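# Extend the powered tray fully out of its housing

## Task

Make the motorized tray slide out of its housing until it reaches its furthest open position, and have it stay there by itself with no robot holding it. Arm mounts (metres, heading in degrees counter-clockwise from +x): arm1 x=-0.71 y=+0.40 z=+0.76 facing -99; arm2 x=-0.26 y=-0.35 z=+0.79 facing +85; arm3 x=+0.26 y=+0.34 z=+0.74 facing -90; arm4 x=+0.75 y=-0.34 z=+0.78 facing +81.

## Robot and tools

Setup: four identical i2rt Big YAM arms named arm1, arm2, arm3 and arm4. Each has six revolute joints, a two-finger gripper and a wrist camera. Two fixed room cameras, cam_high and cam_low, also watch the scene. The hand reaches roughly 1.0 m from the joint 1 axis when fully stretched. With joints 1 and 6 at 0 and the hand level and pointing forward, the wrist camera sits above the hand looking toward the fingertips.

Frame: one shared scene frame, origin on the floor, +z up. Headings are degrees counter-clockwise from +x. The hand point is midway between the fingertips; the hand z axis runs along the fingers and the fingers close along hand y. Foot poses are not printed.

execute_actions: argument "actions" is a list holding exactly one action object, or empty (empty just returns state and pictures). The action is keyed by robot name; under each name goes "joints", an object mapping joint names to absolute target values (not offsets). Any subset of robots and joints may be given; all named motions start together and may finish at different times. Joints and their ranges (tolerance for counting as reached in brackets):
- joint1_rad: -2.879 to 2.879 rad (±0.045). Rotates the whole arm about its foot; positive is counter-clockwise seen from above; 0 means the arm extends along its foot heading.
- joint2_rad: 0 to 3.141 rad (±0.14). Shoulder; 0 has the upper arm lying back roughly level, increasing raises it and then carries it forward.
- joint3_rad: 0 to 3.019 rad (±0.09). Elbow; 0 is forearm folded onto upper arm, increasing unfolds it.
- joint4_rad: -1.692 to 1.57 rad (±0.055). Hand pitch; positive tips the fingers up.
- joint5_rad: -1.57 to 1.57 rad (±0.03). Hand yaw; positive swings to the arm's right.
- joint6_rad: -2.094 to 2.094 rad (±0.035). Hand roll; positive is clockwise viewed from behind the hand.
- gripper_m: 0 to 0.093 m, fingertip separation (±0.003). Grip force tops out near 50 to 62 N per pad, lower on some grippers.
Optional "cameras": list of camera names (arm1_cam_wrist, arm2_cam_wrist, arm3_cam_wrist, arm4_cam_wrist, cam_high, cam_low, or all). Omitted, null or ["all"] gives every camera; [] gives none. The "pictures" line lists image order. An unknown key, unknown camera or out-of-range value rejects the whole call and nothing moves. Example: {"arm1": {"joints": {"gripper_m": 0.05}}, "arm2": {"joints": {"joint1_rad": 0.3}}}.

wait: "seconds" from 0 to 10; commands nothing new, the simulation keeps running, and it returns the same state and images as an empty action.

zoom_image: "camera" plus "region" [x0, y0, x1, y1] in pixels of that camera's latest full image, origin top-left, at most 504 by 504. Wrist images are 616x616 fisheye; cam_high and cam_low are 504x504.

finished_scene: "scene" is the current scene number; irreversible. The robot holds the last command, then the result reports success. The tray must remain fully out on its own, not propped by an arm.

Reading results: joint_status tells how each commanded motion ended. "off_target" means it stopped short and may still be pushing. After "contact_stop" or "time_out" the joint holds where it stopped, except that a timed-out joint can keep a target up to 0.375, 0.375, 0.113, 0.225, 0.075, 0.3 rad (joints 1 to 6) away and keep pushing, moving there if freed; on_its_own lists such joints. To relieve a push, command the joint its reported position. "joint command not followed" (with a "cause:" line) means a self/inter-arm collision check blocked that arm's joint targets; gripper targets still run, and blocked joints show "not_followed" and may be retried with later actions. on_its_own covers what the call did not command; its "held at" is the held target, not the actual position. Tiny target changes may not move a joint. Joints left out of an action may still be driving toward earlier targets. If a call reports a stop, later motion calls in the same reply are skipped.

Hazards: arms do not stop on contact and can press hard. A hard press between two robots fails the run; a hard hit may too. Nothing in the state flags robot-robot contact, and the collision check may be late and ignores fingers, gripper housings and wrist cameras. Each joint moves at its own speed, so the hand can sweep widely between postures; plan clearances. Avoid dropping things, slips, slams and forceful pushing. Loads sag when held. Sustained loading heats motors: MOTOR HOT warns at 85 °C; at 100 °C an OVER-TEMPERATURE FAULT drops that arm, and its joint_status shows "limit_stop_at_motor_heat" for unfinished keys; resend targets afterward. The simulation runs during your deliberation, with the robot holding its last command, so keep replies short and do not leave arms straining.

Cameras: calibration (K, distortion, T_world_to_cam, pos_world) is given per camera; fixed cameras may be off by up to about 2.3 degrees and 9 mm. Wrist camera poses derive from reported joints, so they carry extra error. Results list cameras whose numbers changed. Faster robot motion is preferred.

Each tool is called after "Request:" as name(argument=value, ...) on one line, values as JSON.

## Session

Request:
execute_actions(actions=[])

Scene clock: 0.00 s.
Motor temperatures (°C, as the motors report them): arm1=[17 19 23 17 18 18] | arm2=[18 20 21 18 17 20] | arm3=[18 21 24 17 19 20] | arm4=[19 21 22 18 20 16]
arm1.joint_positions: joint1_rad=-0.385 joint2_rad=+0.642 joint3_rad=+1.324 joint4_rad=-1.525 joint5_rad=-0.008 joint6_rad=+0.115 gripper_m=+0.095
arm1.joint_status: not commanded
arm1.hand: x=-0.8299 y=+0.2158 z=+1.2355 quat_wxyz=(-0.203, -0.838, -0.410, +0.298) (m; scene frame)
arm2.joint_positions: joint1_rad=+0.102 joint2_rad=+0.364 joint3_rad=+1.521 joint4_rad=-1.411 joint5_rad=+0.152 joint6_rad=+0.211 gripper_m=+0.094
arm2.joint_status: not commanded
arm2.hand: x=-0.2318 y=-0.2755 z=+1.4095 quat_wxyz=(-0.429, +0.458, -0.639, -0.446) (m; scene frame)
arm3.joint_positions: joint1_rad=+0.420 joint2_rad=+0.404 joint3_rad=+1.338 joint4_rad=-1.557 joint5_rad=+0.004 joint6_rad=+0.599 gripper_m=+0.094
arm3.joint_status: not commanded
arm3.hand: x=+0.3065 y=+0.2221 z=+1.2410 quat_wxyz=(-0.439, -0.683, -0.570, +0.126) (m; scene frame)
arm4.joint_positions: joint1_rad=-0.570 joint2_rad=+0.439 joint3_rad=+1.677 joint4_rad=-1.239 joint5_rad=-0.095 joint6_rad=-0.553 gripper_m=+0.095
arm4.joint_status: not commanded
arm4.hand: x=+0.7781 y=-0.2765 z=+1.4953 quat_wxyz=(-0.697, +0.479, -0.516, -0.132) (m; scene frame)
pictures: arm1_cam_wrist, arm2_cam_wrist, arm3_cam_wrist, arm4_cam_wrist, cam_high, cam_low
camera_calibration (this result's frames):
arm1_cam_wrist: T_world_to_cam=[[-0.809143, 0.581048, -0.087584, -0.689977], [0.587435, 0.803523, -0.0962893, 0.440115], [0.014427, -0.129362, -0.991493, 1.3837], [0, 0, 0, 1]] pos_world=[-0.836792, 0.226265, 1.35388]
arm2_cam_wrist: T_world_to_cam=[[0.968618, -0.185155, -0.16582, 0.40906], [-0.248525, -0.731481, -0.634957, 0.641135], [-0.00372878, 0.656242, -0.754541, 1.36482], [0, 0, 0, 1]] pos_world=[-0.231796, -0.350933, 1.50473]
arm3_cam_wrist: T_world_to_cam=[[-0.89241, -0.0247008, -0.450549, 0.83549], [0.0722587, 0.977791, -0.19673, 0.00787228], [0.445402, -0.20812, -0.870806, 1.1161], [0, 0, 0, 1]] pos_world=[0.247919, 0.245223, 1.34988]
arm4_cam_wrist: T_world_to_cam=[[0.677569, -0.51752, 0.522565, -1.45441], [-0.00809733, -0.715735, -0.698325, 0.859178], [0.735415, 0.468932, -0.48915, 0.41125], [0, 0, 0, 1]] pos_world=[0.689984, -0.330592, 1.56117]
Images, in order (width x height): arm1_cam_wrist 616x616, arm2_cam_wrist 616x616, arm3_cam_wrist 616x616, arm4_cam_wrist 616x616, cam_high 504x504, cam_low 504x504.

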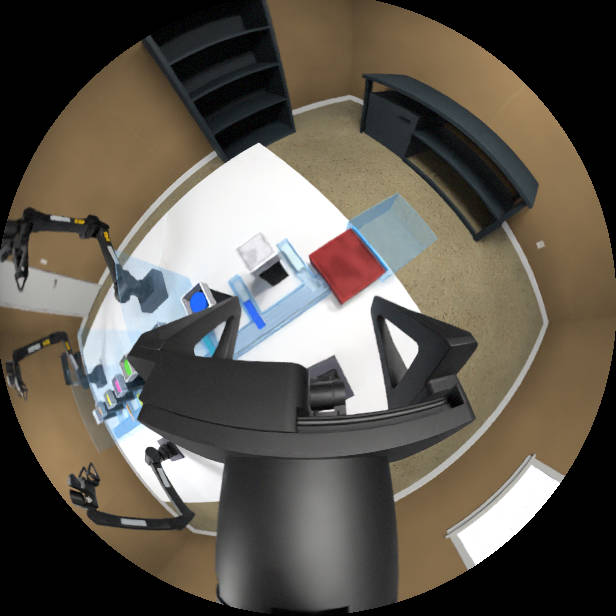

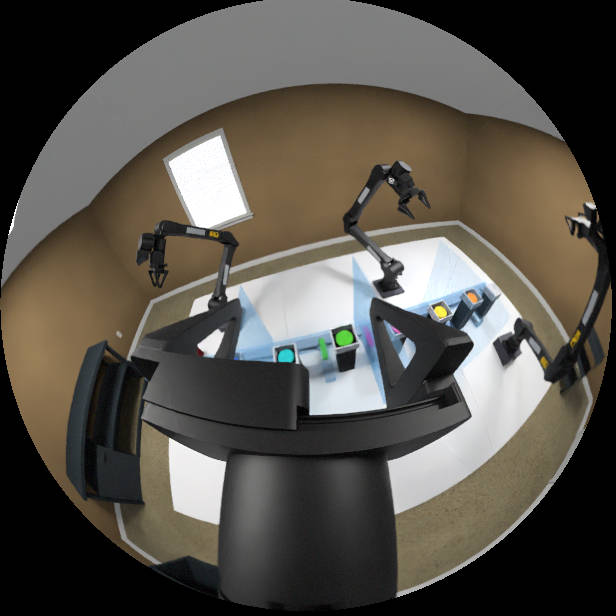

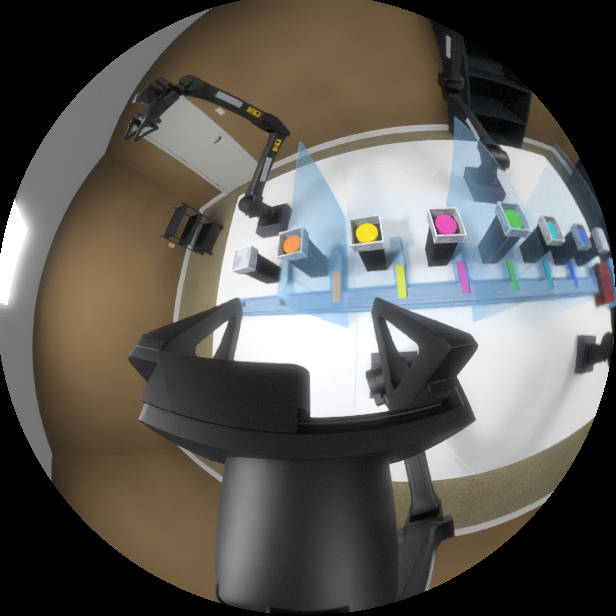

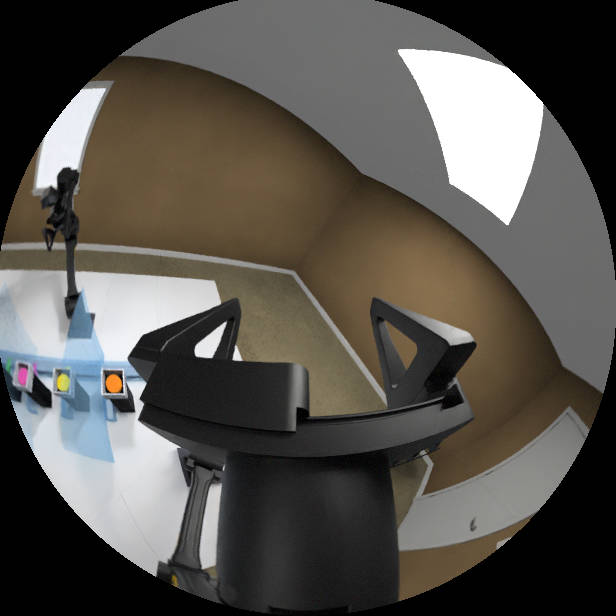

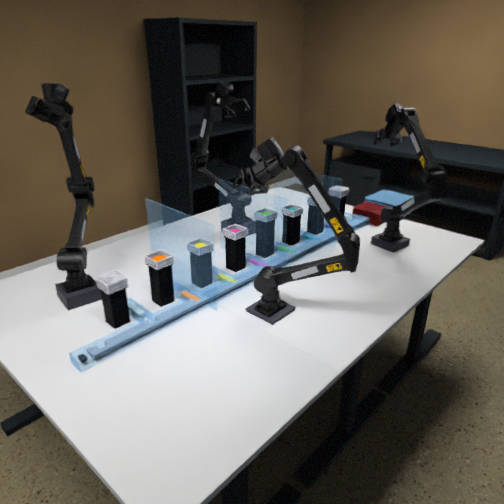

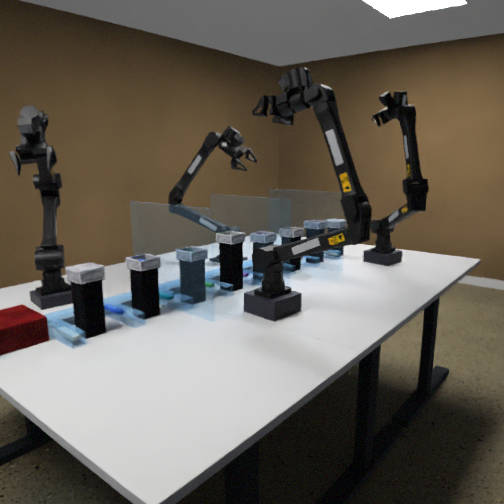

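Request:
execute_actions(actions=[{"arm1":{"joints":{"joint1_rad":0.42,"joint2_rad":1.455,"joint3_rad":1.36,"joint4_rad":-1.45,"joint5_rad":0,"joint6_rad":0,"gripper_m":0}},"arm2":{"joints":{"joint1_rad":-0.297,"joint2_rad":1.204,"joint3_rad":1.095,"joint4_rad":-1.465,"joint5_rad":0,"joint6_rad":0,"gripper_m":0}},"arm3":{"joints":{"joint1_rad":0.108,"joint2_rad":1.322,"joint3_rad":1.31,"joint4_rad":-1.54,"joint5_rad":0,"joint6_rad":0,"gripper_m":0}},"arm4":{"joints":{"joint1_rad":0.795,"joint2_rad":1.34,"joint3_rad":1.21,"joint4_rad":-1.435,"joint5_rad":0,"joint6_rad":0.15,"gripper_m":0}}}])

Scene clock: 30.87 s.
Motor temperatures (°C, as the motors report them): arm1=[17 19 28 18 18 18] | arm2=[18 20 23 18 17 20] | arm3=[18 21 28 17 19 20] | arm4=[19 22 24 19 20 16]
arm1.joint_positions: joint1_rad=+0.427 joint2_rad=+1.457 joint3_rad=+1.344 joint4_rad=-1.452 joint5_rad=+0.000 joint6_rad=+0.016 gripper_m=+0.001
arm1.joint_status: all done
arm1.hand: x=-0.6033 y=-0.0122 z=+0.9974 quat_wxyz=(-0.010, -0.613, -0.790, +0.006) (m; scene frame)
arm2.joint_positions: joint1_rad=-0.292 joint2_rad=+1.192 joint3_rad=+1.083 joint4_rad=-1.450 joint5_rad=+0.002 joint6_rad=+0.012 gripper_m=+0.000
arm2.joint_status: all done
arm2.hand: x=-0.1370 y=-0.0484 z=+1.0150 quat_wxyz=(-0.006, +0.554, -0.833, -0.011) (m; scene frame)
arm3.joint_positions: joint1_rad=+0.112 joint2_rad=+1.328 joint3_rad=+1.298 joint4_rad=-1.546 joint5_rad=+0.002 joint6_rad=+0.009 gripper_m=+0.000
arm3.joint_status: all done
arm3.hand: x=+0.2972 y=-0.0360 z=+0.9926 quat_wxyz=(+0.003, -0.669, -0.743, -0.001) (m; scene frame)
arm4.joint_positions: joint1_rad=+0.794 joint2_rad=+1.347 joint3_rad=+1.191 joint4_rad=-1.426 joint5_rad=+0.000 joint6_rad=+0.138 gripper_m=+0.001
arm4.joint_status: all done
arm4.hand: x=+0.5206 y=-0.0384 z=+0.9887 quat_wxyz=(-0.002, +0.859, -0.512, +0.010) (m; scene frame)
pictures: arm1_cam_wrist, arm2_cam_wrist, arm3_cam_wrist, arm4_cam_wrist, cam_high, cam_low
camera_calibration (this result's frames):
arm1_cam_wrist: T_world_to_cam=[[-0.966975, -0.254827, 0.00467229, -0.592402], [-0.205658, 0.790962, 0.576267, -0.682168], [-0.150544, 0.556275, -0.817248, 0.849837], [0, 0, 0, 1]] pos_world=[-0.585194, -0.084134, 1.09041]
arm2_cam_wrist: T_world_to_cam=[[0.926078, -0.377263, -0.00719264, 0.117765], [-0.306113, -0.762297, 0.570261, -0.652356], [-0.220621, -0.525904, -0.821432, 0.899451], [0, 0, 0, 1]] pos_world=[-0.110317, 0.0201643, 1.1117]
arm3_cam_wrist: T_world_to_cam=[[-0.994734, -0.101548, 0.0138533, 0.275567], [-0.0736393, 0.802184, 0.592519, -0.534329], [-0.0712818, 0.588379, -0.805438, 0.967558], [0, 0, 0, 1]] pos_world=[0.303738, -0.112678, 1.09209]
arm4_cam_wrist: T_world_to_cam=[[0.884837, 0.465223, 0.0251084, -0.470329], [0.359616, -0.716254, 0.598045, -0.799459], [0.296208, -0.520143, -0.801069, 0.740254], [0, 0, 0, 1]] pos_world=[0.484394, 0.0312306, 1.08292]
Images, in order (width x height): arm1_cam_wrist 616x616, arm2_cam_wrist 616x616, arm3_cam_wrist 616x616, arm4_cam_wrist 616x616, cam_high 504x504, cam_low 504x504.

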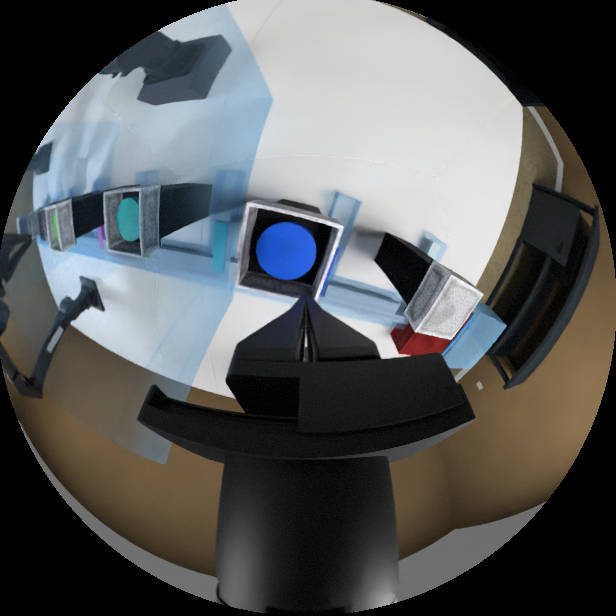

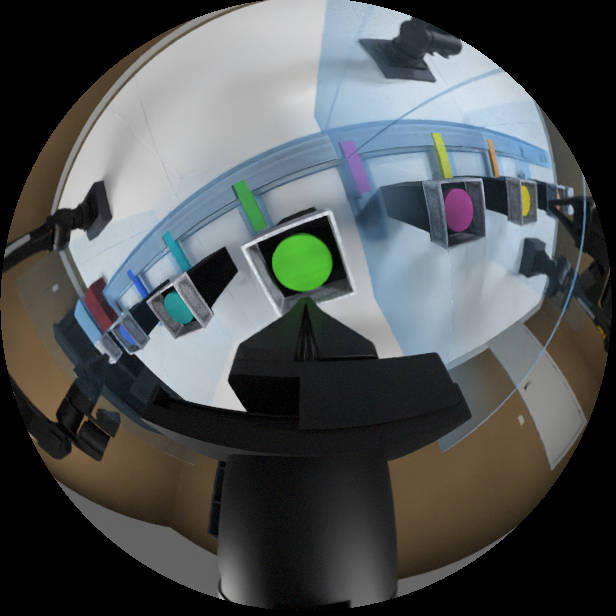

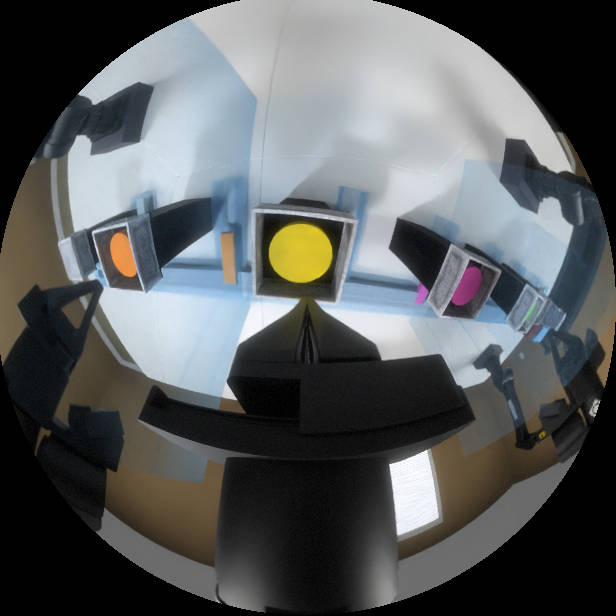

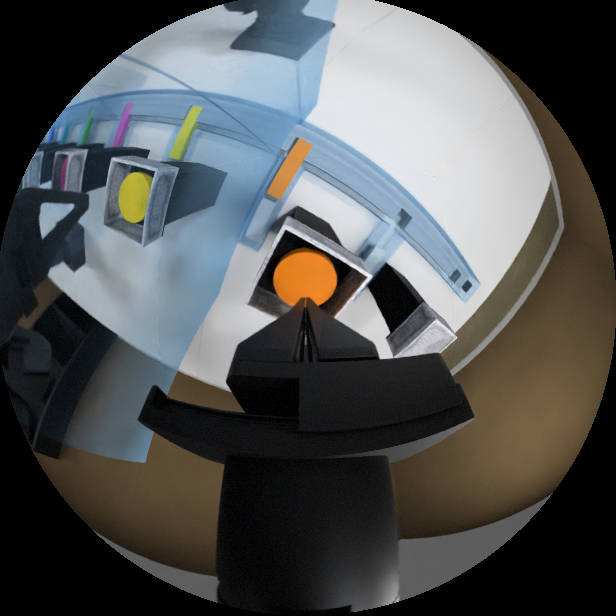

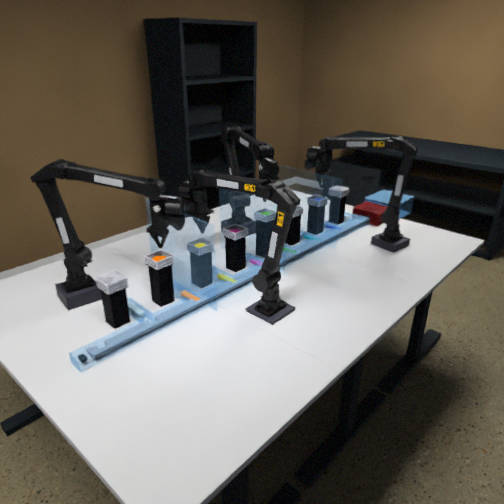

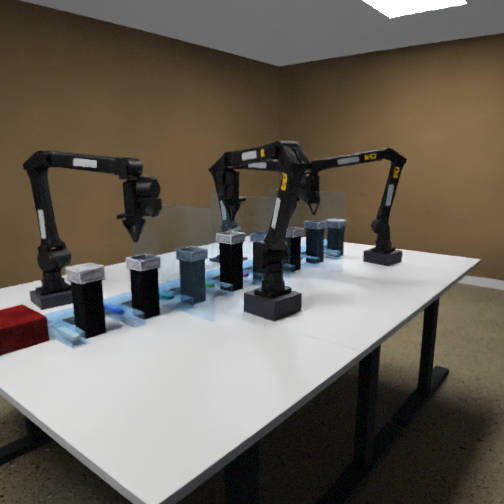

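Request:
execute_actions(actions=[{"arm1":{"joints":{"joint1_rad":0.47,"joint2_rad":1.56,"joint3_rad":1.21,"joint4_rad":-1.22}},"arm2":{"joints":{"joint2_rad":1.267,"joint3_rad":0.903,"joint4_rad":-1.205}},"arm3":{"joints":{"joint1_rad":0.13,"joint2_rad":1.38,"joint3_rad":1.145,"joint4_rad":-1.335}},"arm4":{"joints":{"joint2_rad":1.362,"joint3_rad":1.014,"joint4_rad":-1.22}}}], cameras=["arm1_cam_wrist","arm2_cam_wrist","arm3_cam_wrist","arm4_cam_wrist"])

Scene clock: 56.03 s.
Motor temperatures (°C, as the motors report them): arm1=[17 21 29 18 18 18] | arm2=[18 20 26 18 17 20] | arm3=[18 21 31 17 19 20] | arm4=[19 22 28 18 20 16]
arm1.joint_positions: joint1_rad=+0.471 joint2_rad=+1.532 joint3_rad=+1.225 joint4_rad=-1.246 joint5_rad=+0.001 joint6_rad=+0.016 gripper_m=+0.001
arm1.joint_status: all done
arm1.hand: x=-0.5799 y=-0.0235 z=+0.9221 quat_wxyz=(-0.014, -0.595, -0.803, +0.010) (m; scene frame)
arm2.joint_positions: joint1_rad=-0.292 joint2_rad=+1.239 joint3_rad=+0.925 joint4_rad=-1.244 joint5_rad=+0.002 joint6_rad=+0.012 gripper_m=+0.000
arm2.joint_status: all done
arm2.hand: x=-0.1370 y=-0.0459 z=+0.9417 quat_wxyz=(-0.007, +0.554, -0.832, -0.011) (m; scene frame)
arm3.joint_positions: joint1_rad=+0.124 joint2_rad=+1.364 joint3_rad=+1.152 joint4_rad=-1.369 joint5_rad=+0.002 joint6_rad=+0.008 gripper_m=+0.000
arm3.joint_status: all done
arm3.hand: x=+0.3023 y=-0.0398 z=+0.9245 quat_wxyz=(+0.004, -0.665, -0.747, -0.002) (m; scene frame)
arm4.joint_positions: joint1_rad=+0.794 joint2_rad=+1.342 joint3_rad=+1.033 joint4_rad=-1.251 joint5_rad=+0.000 joint6_rad=+0.139 gripper_m=+0.001
arm4.joint_status: all done
arm4.hand: x=+0.5275 y=-0.0467 z=+0.9318 quat_wxyz=(-0.007, +0.859, -0.512, +0.000) (m; scene frame)
pictures: arm1_cam_wrist, arm2_cam_wrist, arm3_cam_wrist, arm4_cam_wrist
camera_calibration (this result's frames):
arm1_cam_wrist: T_world_to_cam=[[-0.954779, -0.297254, 0.00608785, -0.567519], [-0.241597, 0.787618, 0.566823, -0.637224], [-0.173285, 0.53972, -0.823817, 0.790587], [0, 0, 0, 1]] pos_world=[-0.558809, -0.0935037, 1.01595]
arm2_cam_wrist: T_world_to_cam=[[0.92622, -0.376914, -0.00718566, 0.118241], [-0.305999, -0.762814, 0.569631, -0.608094], [-0.220183, -0.525405, -0.821869, 0.841041], [0, 0, 0, 1]] pos_world=[-0.110411, 0.0225908, 1.03846]
arm3_cam_wrist: T_world_to_cam=[[-0.993327, -0.114493, 0.0138882, 0.280243], [-0.0837572, 0.798912, 0.595588, -0.490497], [-0.0792863, 0.59045, -0.80317, 0.91568], [0, 0, 0, 1]] pos_world=[0.309892, -0.116714, 1.02369]
arm4_cam_wrist: T_world_to_cam=[[0.885196, 0.464701, 0.0219249, -0.468402], [0.366976, -0.726455, 0.581027, -0.762345], [0.285931, -0.506277, -0.813589, 0.706115], [0, 0, 0, 1]] pos_world=[0.492489, 0.0213468, 1.0277]
Images, in order (width x height): arm1_cam_wrist 616x616, arm2_cam_wrist 616x616, arm3_cam_wrist 616x616, arm4_cam_wrist 616x616.

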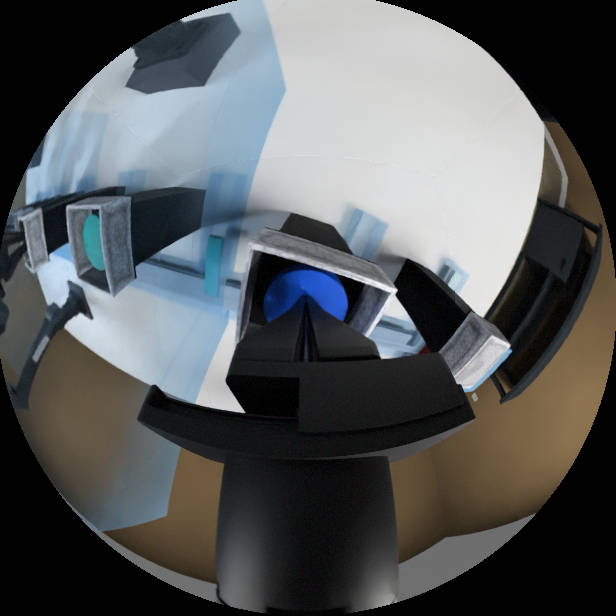

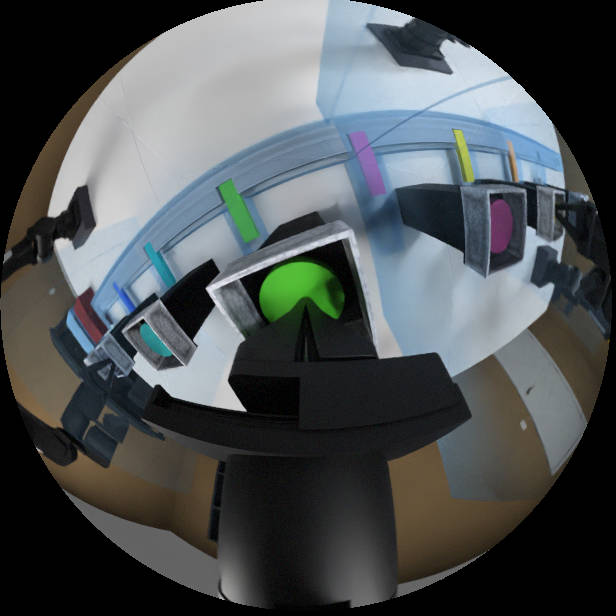

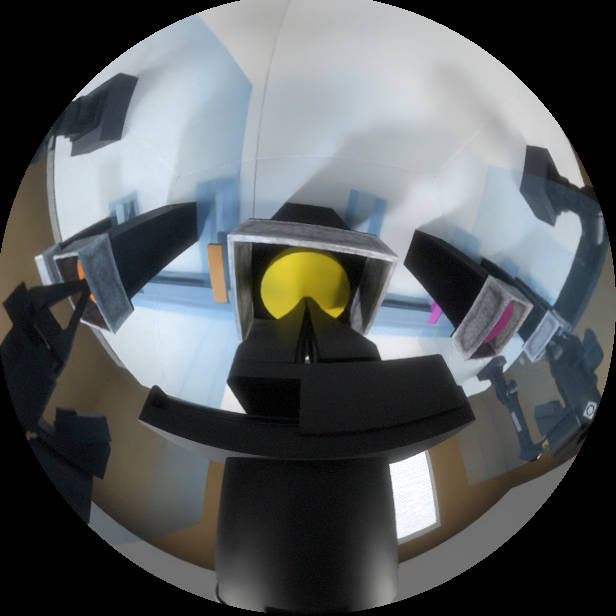

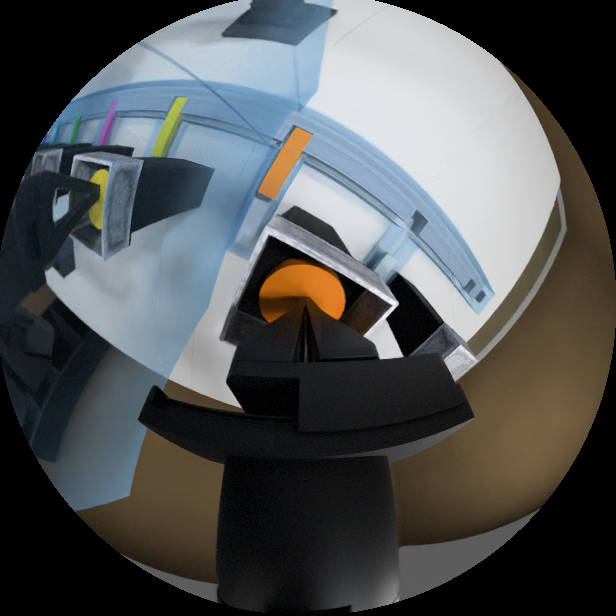

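Request:
wait(seconds=10)

Request:
wait(seconds=6)

Scene clock: 94.50 s.
Motor temperatures (°C, as the motors report them): arm1=[17 21 27 18 18 18] | arm2=[18 20 25 18 17 20] | arm3=[18 21 30 17 19 20] | arm4=[19 22 26 19 20 16]
arm1.joint_positions: joint1_rad=+0.471 joint2_rad=+1.532 joint3_rad=+1.225 joint4_rad=-1.246 joint5_rad=+0.001 joint6_rad=+0.016 gripper_m=+0.001
arm1.joint_status: all done
arm1.hand: x=-0.5799 y=-0.0235 z=+0.9221 quat_wxyz=(-0.014, -0.595, -0.803, +0.010) (m; scene frame)
arm2.joint_positions: joint1_rad=-0.292 joint2_rad=+1.239 joint3_rad=+0.925 joint4_rad=-1.244 joint5_rad=+0.002 joint6_rad=+0.012 gripper_m=+0.000
arm2.joint_status: all done
arm2.hand: x=-0.1370 y=-0.0459 z=+0.9417 quat_wxyz=(-0.007, +0.554, -0.832, -0.011) (m; scene frame)
arm3.joint_positions: joint1_rad=+0.124 joint2_rad=+1.364 joint3_rad=+1.152 joint4_rad=-1.369 joint5_rad=+0.002 joint6_rad=+0.008 gripper_m=+0.000
arm3.joint_status: all done
arm3.hand: x=+0.3023 y=-0.0398 z=+0.9245 quat_wxyz=(+0.004, -0.665, -0.747, -0.002) (m; scene frame)
arm4.joint_positions: joint1_rad=+0.794 joint2_rad=+1.342 joint3_rad=+1.033 joint4_rad=-1.251 joint5_rad=+0.000 joint6_rad=+0.139 gripper_m=+0.001
arm4.joint_status: all done
arm4.hand: x=+0.5275 y=-0.0467 z=+0.9318 quat_wxyz=(-0.007, +0.859, -0.512, +0.000) (m; scene frame)
wait: 10.00 s; at rest from the start
pictures: arm1_cam_wrist, arm2_cam_wrist, arm3_cam_wrist, arm4_cam_wrist, cam_high, cam_low
camera_calibration (this result's frames):
arm1_cam_wrist: T_world_to_cam=[[-0.954779, -0.297254, 0.00608785, -0.567519], [-0.241597, 0.787618, 0.566823, -0.637224], [-0.173285, 0.53972, -0.823817, 0.790587], [0, 0, 0, 1]] pos_world=[-0.558809, -0.0935037, 1.01595]
arm2_cam_wrist: T_world_to_cam=[[0.92622, -0.376914, -0.00718566, 0.118241], [-0.305999, -0.762814, 0.569631, -0.608094], [-0.220183, -0.525405, -0.821869, 0.841041], [0, 0, 0, 1]] pos_world=[-0.110411, 0.0225908, 1.03846]
arm3_cam_wrist: T_world_to_cam=[[-0.993327, -0.114493, 0.0138882, 0.280243], [-0.0837572, 0.798912, 0.595588, -0.490497], [-0.0792863, 0.59045, -0.80317, 0.91568], [0, 0, 0, 1]] pos_world=[0.309892, -0.116714, 1.02369]
arm4_cam_wrist: T_world_to_cam=[[0.885196, 0.464701, 0.0219249, -0.468402], [0.366976, -0.726455, 0.581027, -0.762345], [0.285931, -0.506277, -0.813589, 0.706115], [0, 0, 0, 1]] pos_world=[0.492489, 0.0213468, 1.0277]
Images, in order (width x height): arm1_cam_wrist 616x616, arm2_cam_wrist 616x616, arm3_cam_wrist 616x616, arm4_cam_wrist 616x616, cam_high 504x504, cam_low 504x504.

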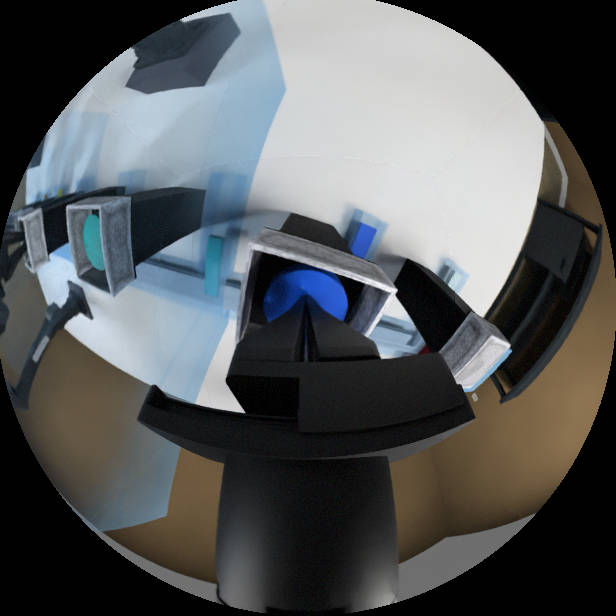

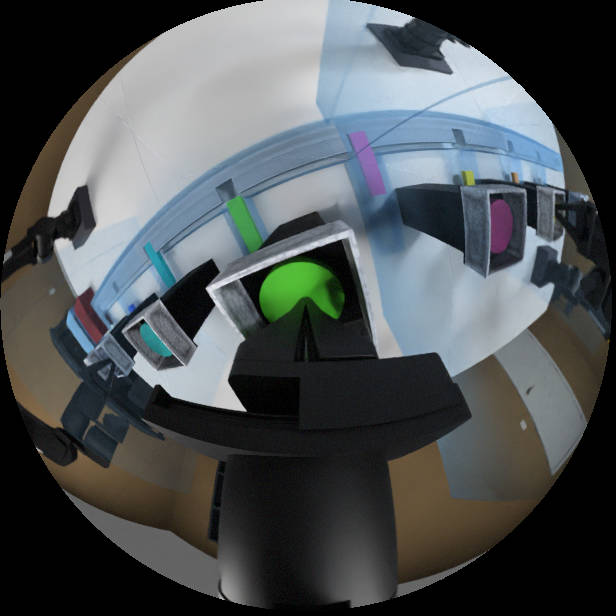

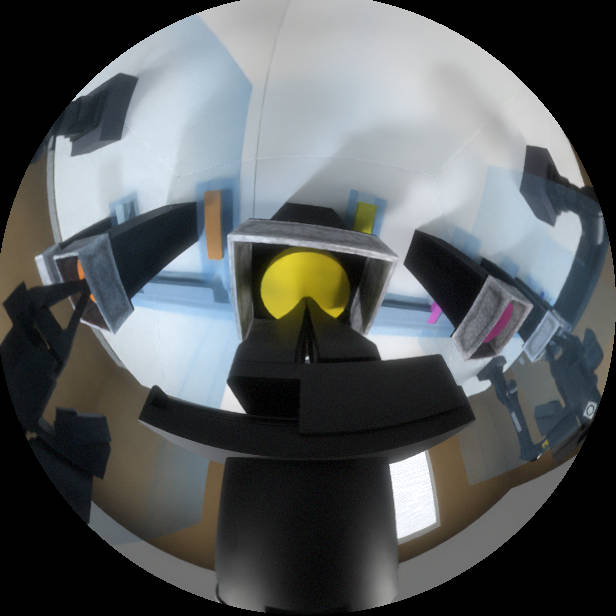

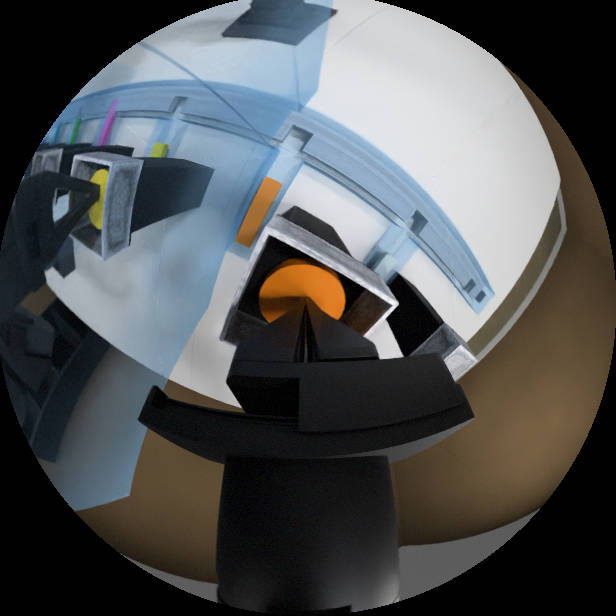

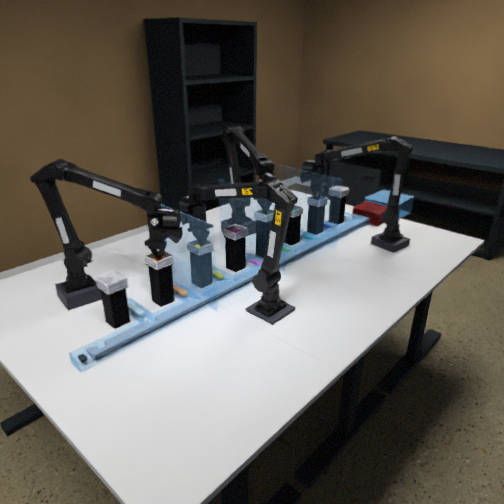

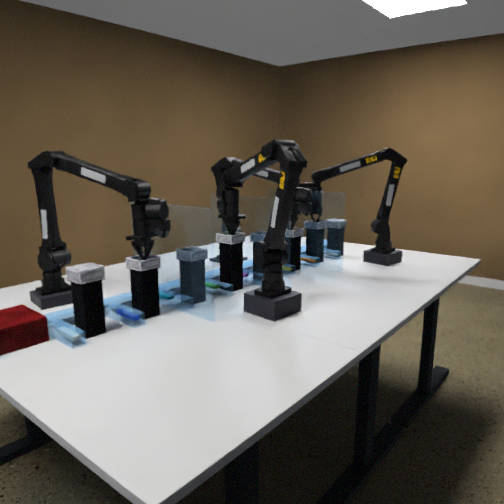

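Scene clock: 100.50 s.
Motor temperatures (°C, as the motors report them): arm1=[17 21 27 18 18 18] | arm2=[18 20 25 18 17 20] | arm3=[18 21 30 17 19 20] | arm4=[19 22 26 19 20 16]
arm1.joint_positions: joint1_rad=+0.471 joint2_rad=+1.532 joint3_rad=+1.225 joint4_rad=-1.246 joint5_rad=+0.001 joint6_rad=+0.016 gripper_m=+0.001
arm1.joint_status: all done
arm1.hand: x=-0.5799 y=-0.0235 z=+0.9221 quat_wxyz=(-0.014, -0.595, -0.803, +0.010) (m; scene frame)
arm2.joint_positions: joint1_rad=-0.292 joint2_rad=+1.239 joint3_rad=+0.925 joint4_rad=-1.244 joint5_rad=+0.002 joint6_rad=+0.012 gripper_m=+0.000
arm2.joint_status: all done
arm2.hand: x=-0.1370 y=-0.0459 z=+0.9417 quat_wxyz=(-0.007, +0.554, -0.832, -0.011) (m; scene frame)
arm3.joint_positions: joint1_rad=+0.124 joint2_rad=+1.364 joint3_rad=+1.152 joint4_rad=-1.369 joint5_rad=+0.002 joint6_rad=+0.008 gripper_m=+0.000
arm3.joint_status: all done
arm3.hand: x=+0.3023 y=-0.0398 z=+0.9245 quat_wxyz=(+0.004, -0.665, -0.747, -0.002) (m; scene frame)
arm4.joint_positions: joint1_rad=+0.794 joint2_rad=+1.342 joint3_rad=+1.033 joint4_rad=-1.251 joint5_rad=+0.000 joint6_rad=+0.139 gripper_m=+0.001
arm4.joint_status: all done
arm4.hand: x=+0.5275 y=-0.0467 z=+0.9318 quat_wxyz=(-0.007, +0.859, -0.512, +0.000) (m; scene frame)
wait: 6.00 s; at rest by 0.27 s
pictures: arm1_cam_wrist, arm2_cam_wrist, arm3_cam_wrist, arm4_cam_wrist, cam_high, cam_low
camera_calibration (this result's frames):
arm1_cam_wrist: T_world_to_cam=[[-0.954779, -0.297254, 0.00608785, -0.567519], [-0.241597, 0.787618, 0.566823, -0.637224], [-0.173285, 0.53972, -0.823817, 0.790587], [0, 0, 0, 1]] pos_world=[-0.558809, -0.0935037, 1.01595]
arm2_cam_wrist: T_world_to_cam=[[0.92622, -0.376914, -0.00718566, 0.118241], [-0.305999, -0.762814, 0.569631, -0.608094], [-0.220183, -0.525405, -0.821869, 0.841041], [0, 0, 0, 1]] pos_world=[-0.110411, 0.0225908, 1.03846]
arm3_cam_wrist: T_world_to_cam=[[-0.993327, -0.114493, 0.0138882, 0.280243], [-0.0837572, 0.798912, 0.595588, -0.490497], [-0.0792863, 0.59045, -0.80317, 0.91568], [0, 0, 0, 1]] pos_world=[0.309892, -0.116714, 1.02369]
arm4_cam_wrist: T_world_to_cam=[[0.885196, 0.464701, 0.0219249, -0.468402], [0.366976, -0.726455, 0.581027, -0.762345], [0.285931, -0.506277, -0.813589, 0.706115], [0, 0, 0, 1]] pos_world=[0.492489, 0.0213468, 1.0277]
Images, in order (width x height): arm1_cam_wrist 616x616, arm2_cam_wrist 616x616, arm3_cam_wrist 616x616, arm4_cam_wrist 616x616, cam_high 504x504, cam_low 504x504.

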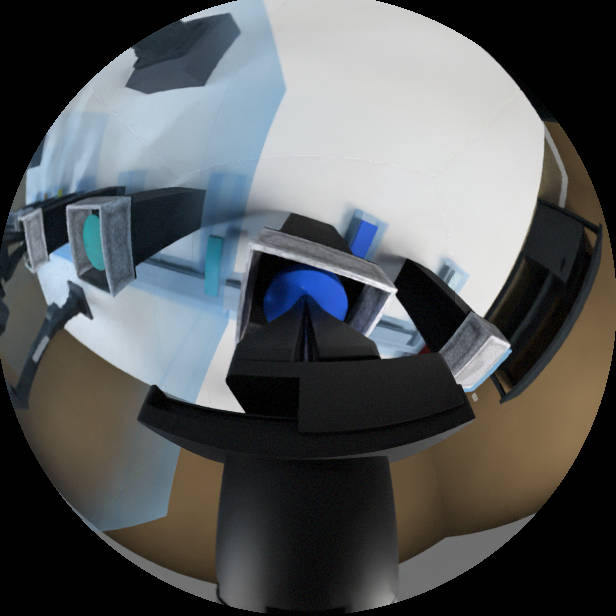

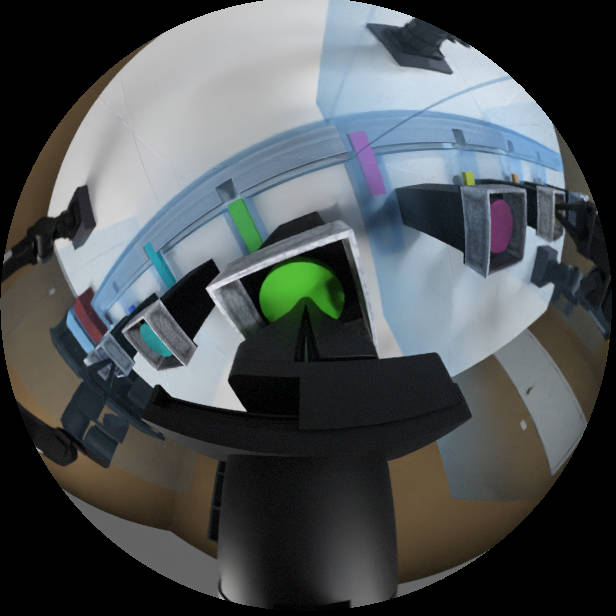

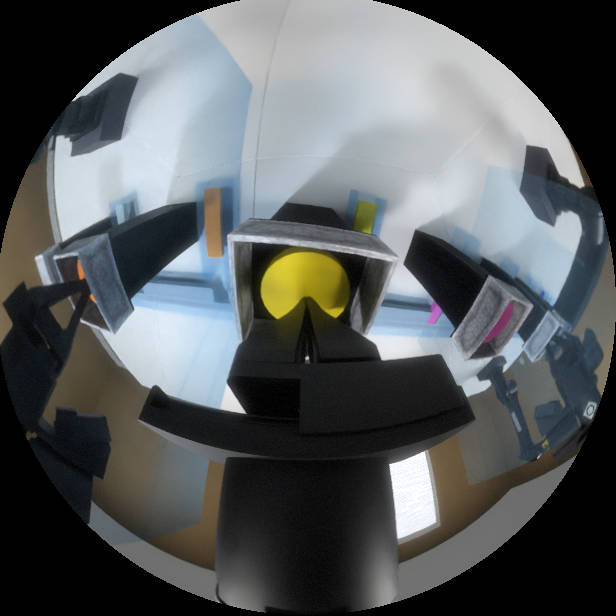

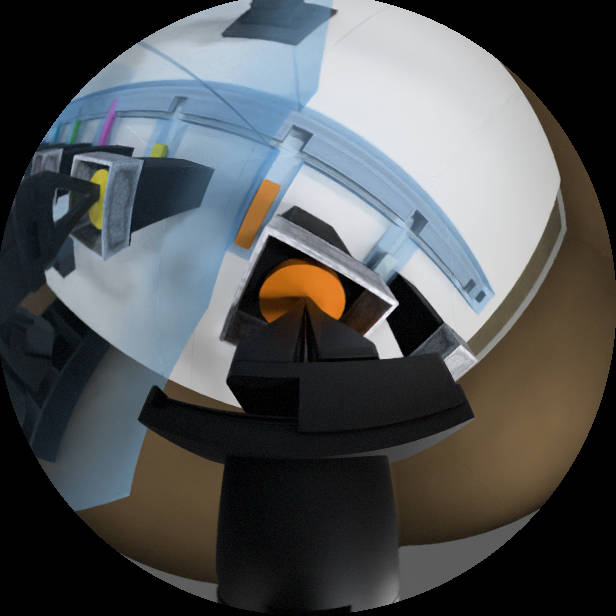

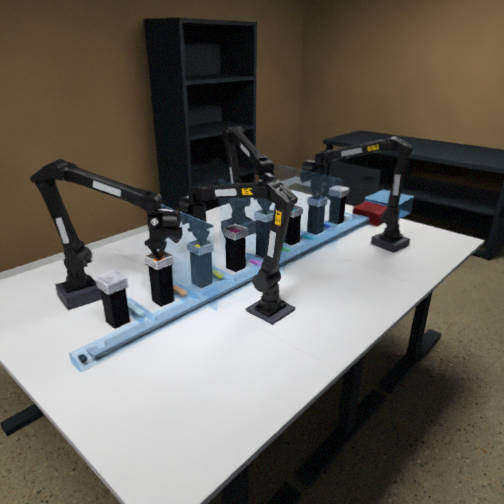

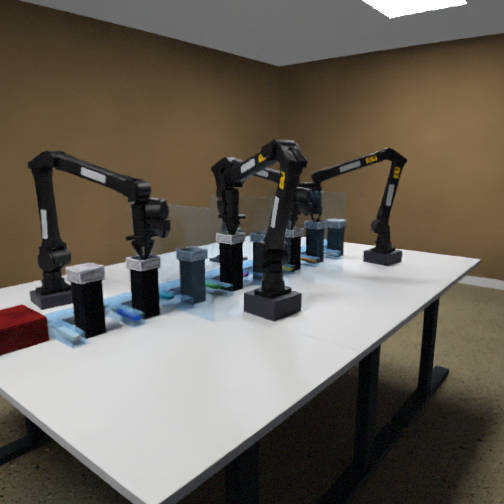

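Request:
wait(seconds=10)

Scene clock: 114.20 s.
Motor temperatures (°C, as the motors report them): arm1=[17 21 27 18 18 18] | arm2=[18 20 25 18 17 20] | arm3=[18 21 30 17 19 20] | arm4=[19 22 26 19 20 16]
arm1.joint_positions: joint1_rad=+0.471 joint2_rad=+1.532 joint3_rad=+1.225 joint4_rad=-1.246 joint5_rad=+0.001 joint6_rad=+0.016 gripper_m=+0.001
arm1.joint_status: all done
arm1.hand: x=-0.5799 y=-0.0235 z=+0.9221 quat_wxyz=(-0.014, -0.595, -0.803, +0.010) (m; scene frame)
arm2.joint_positions: joint1_rad=-0.292 joint2_rad=+1.239 joint3_rad=+0.925 joint4_rad=-1.244 joint5_rad=+0.002 joint6_rad=+0.012 gripper_m=+0.000
arm2.joint_status: all done
arm2.hand: x=-0.1370 y=-0.0459 z=+0.9417 quat_wxyz=(-0.007, +0.554, -0.832, -0.011) (m; scene frame)
arm3.joint_positions: joint1_rad=+0.124 joint2_rad=+1.364 joint3_rad=+1.152 joint4_rad=-1.369 joint5_rad=+0.002 joint6_rad=+0.008 gripper_m=+0.000
arm3.joint_status: all done
arm3.hand: x=+0.3023 y=-0.0398 z=+0.9245 quat_wxyz=(+0.004, -0.665, -0.747, -0.002) (m; scene frame)
arm4.joint_positions: joint1_rad=+0.794 joint2_rad=+1.342 joint3_rad=+1.033 joint4_rad=-1.251 joint5_rad=+0.000 joint6_rad=+0.139 gripper_m=+0.001
arm4.joint_status: all done
arm4.hand: x=+0.5275 y=-0.0467 z=+0.9318 quat_wxyz=(-0.007, +0.859, -0.512, +0.000) (m; scene frame)
wait: 10.00 s; at rest from the start
pictures: arm1_cam_wrist, arm2_cam_wrist, arm3_cam_wrist, arm4_cam_wrist, cam_high, cam_low
camera_calibration (this result's frames):
arm1_cam_wrist: T_world_to_cam=[[-0.954779, -0.297254, 0.00608785, -0.567519], [-0.241597, 0.787618, 0.566823, -0.637224], [-0.173285, 0.53972, -0.823817, 0.790587], [0, 0, 0, 1]] pos_world=[-0.558809, -0.0935037, 1.01595]
arm2_cam_wrist: T_world_to_cam=[[0.92622, -0.376914, -0.00718566, 0.118241], [-0.305999, -0.762814, 0.569631, -0.608094], [-0.220183, -0.525405, -0.821869, 0.841041], [0, 0, 0, 1]] pos_world=[-0.110411, 0.0225908, 1.03846]
arm3_cam_wrist: T_world_to_cam=[[-0.993327, -0.114493, 0.0138882, 0.280243], [-0.0837572, 0.798912, 0.595588, -0.490497], [-0.0792863, 0.59045, -0.80317, 0.91568], [0, 0, 0, 1]] pos_world=[0.309892, -0.116714, 1.02369]
arm4_cam_wrist: T_world_to_cam=[[0.885196, 0.464701, 0.0219249, -0.468402], [0.366976, -0.726455, 0.581027, -0.762345], [0.285931, -0.506277, -0.813589, 0.706115], [0, 0, 0, 1]] pos_world=[0.492489, 0.0213468, 1.0277]
Images, in order (width x height): arm1_cam_wrist 616x616, arm2_cam_wrist 616x616, arm3_cam_wrist 616x616, arm4_cam_wrist 616x616, cam_high 504x504, cam_low 504x504.

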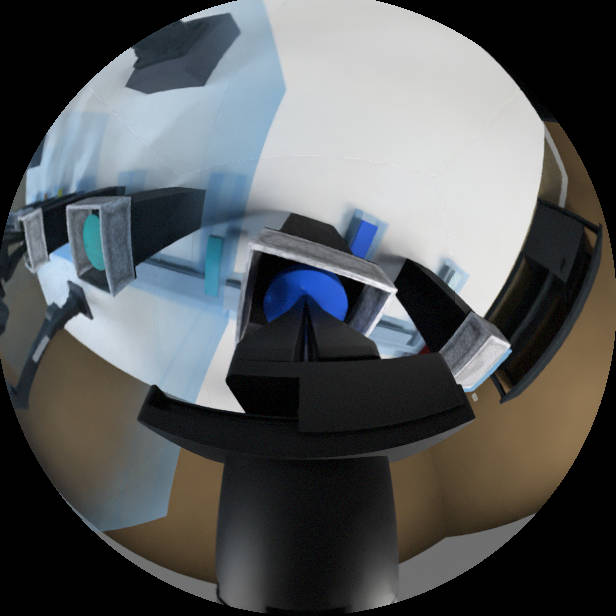

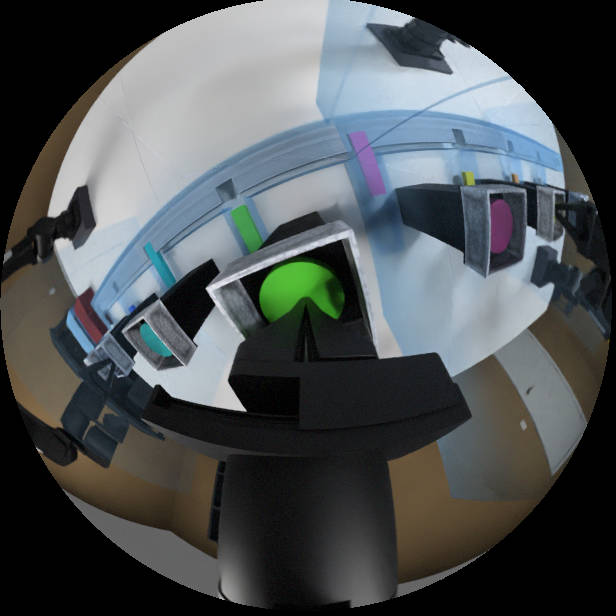

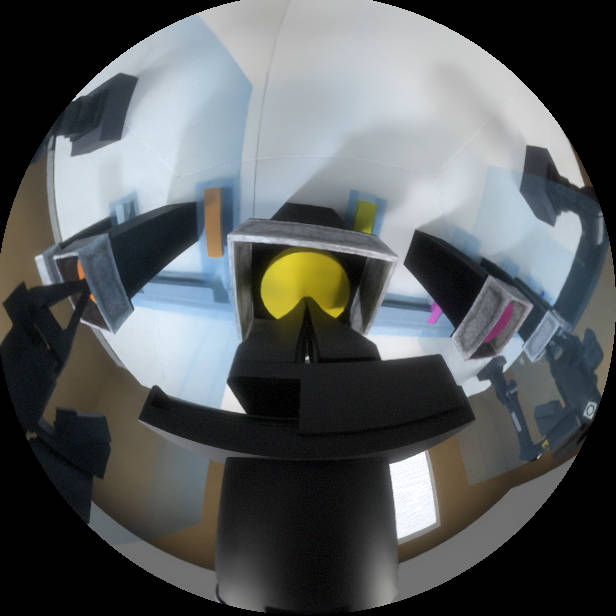

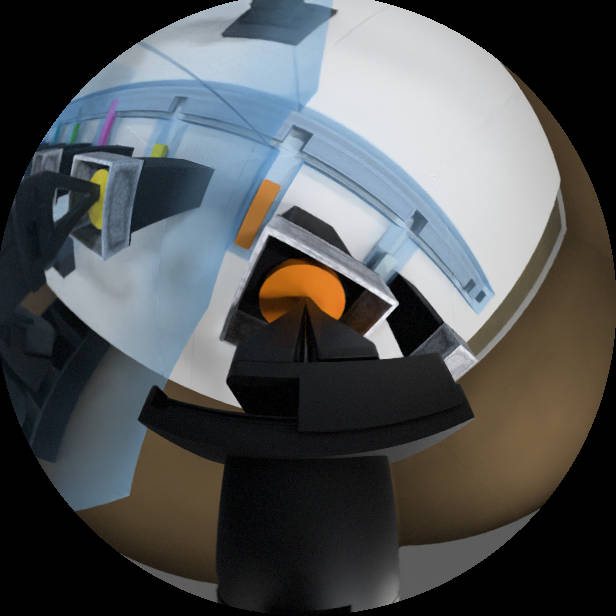

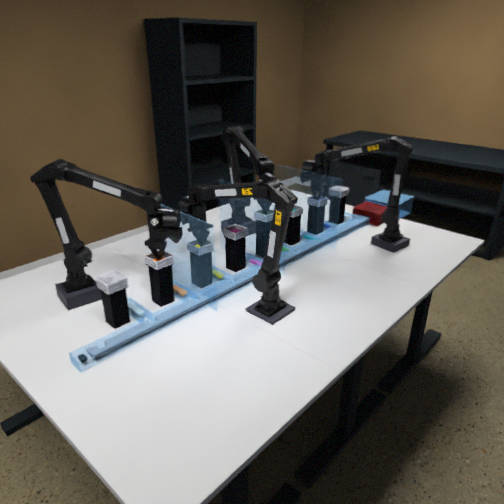

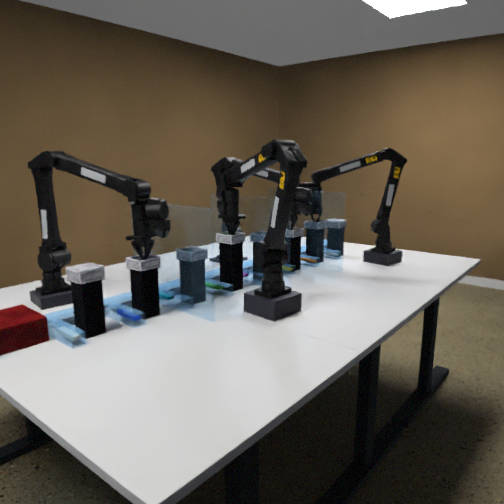

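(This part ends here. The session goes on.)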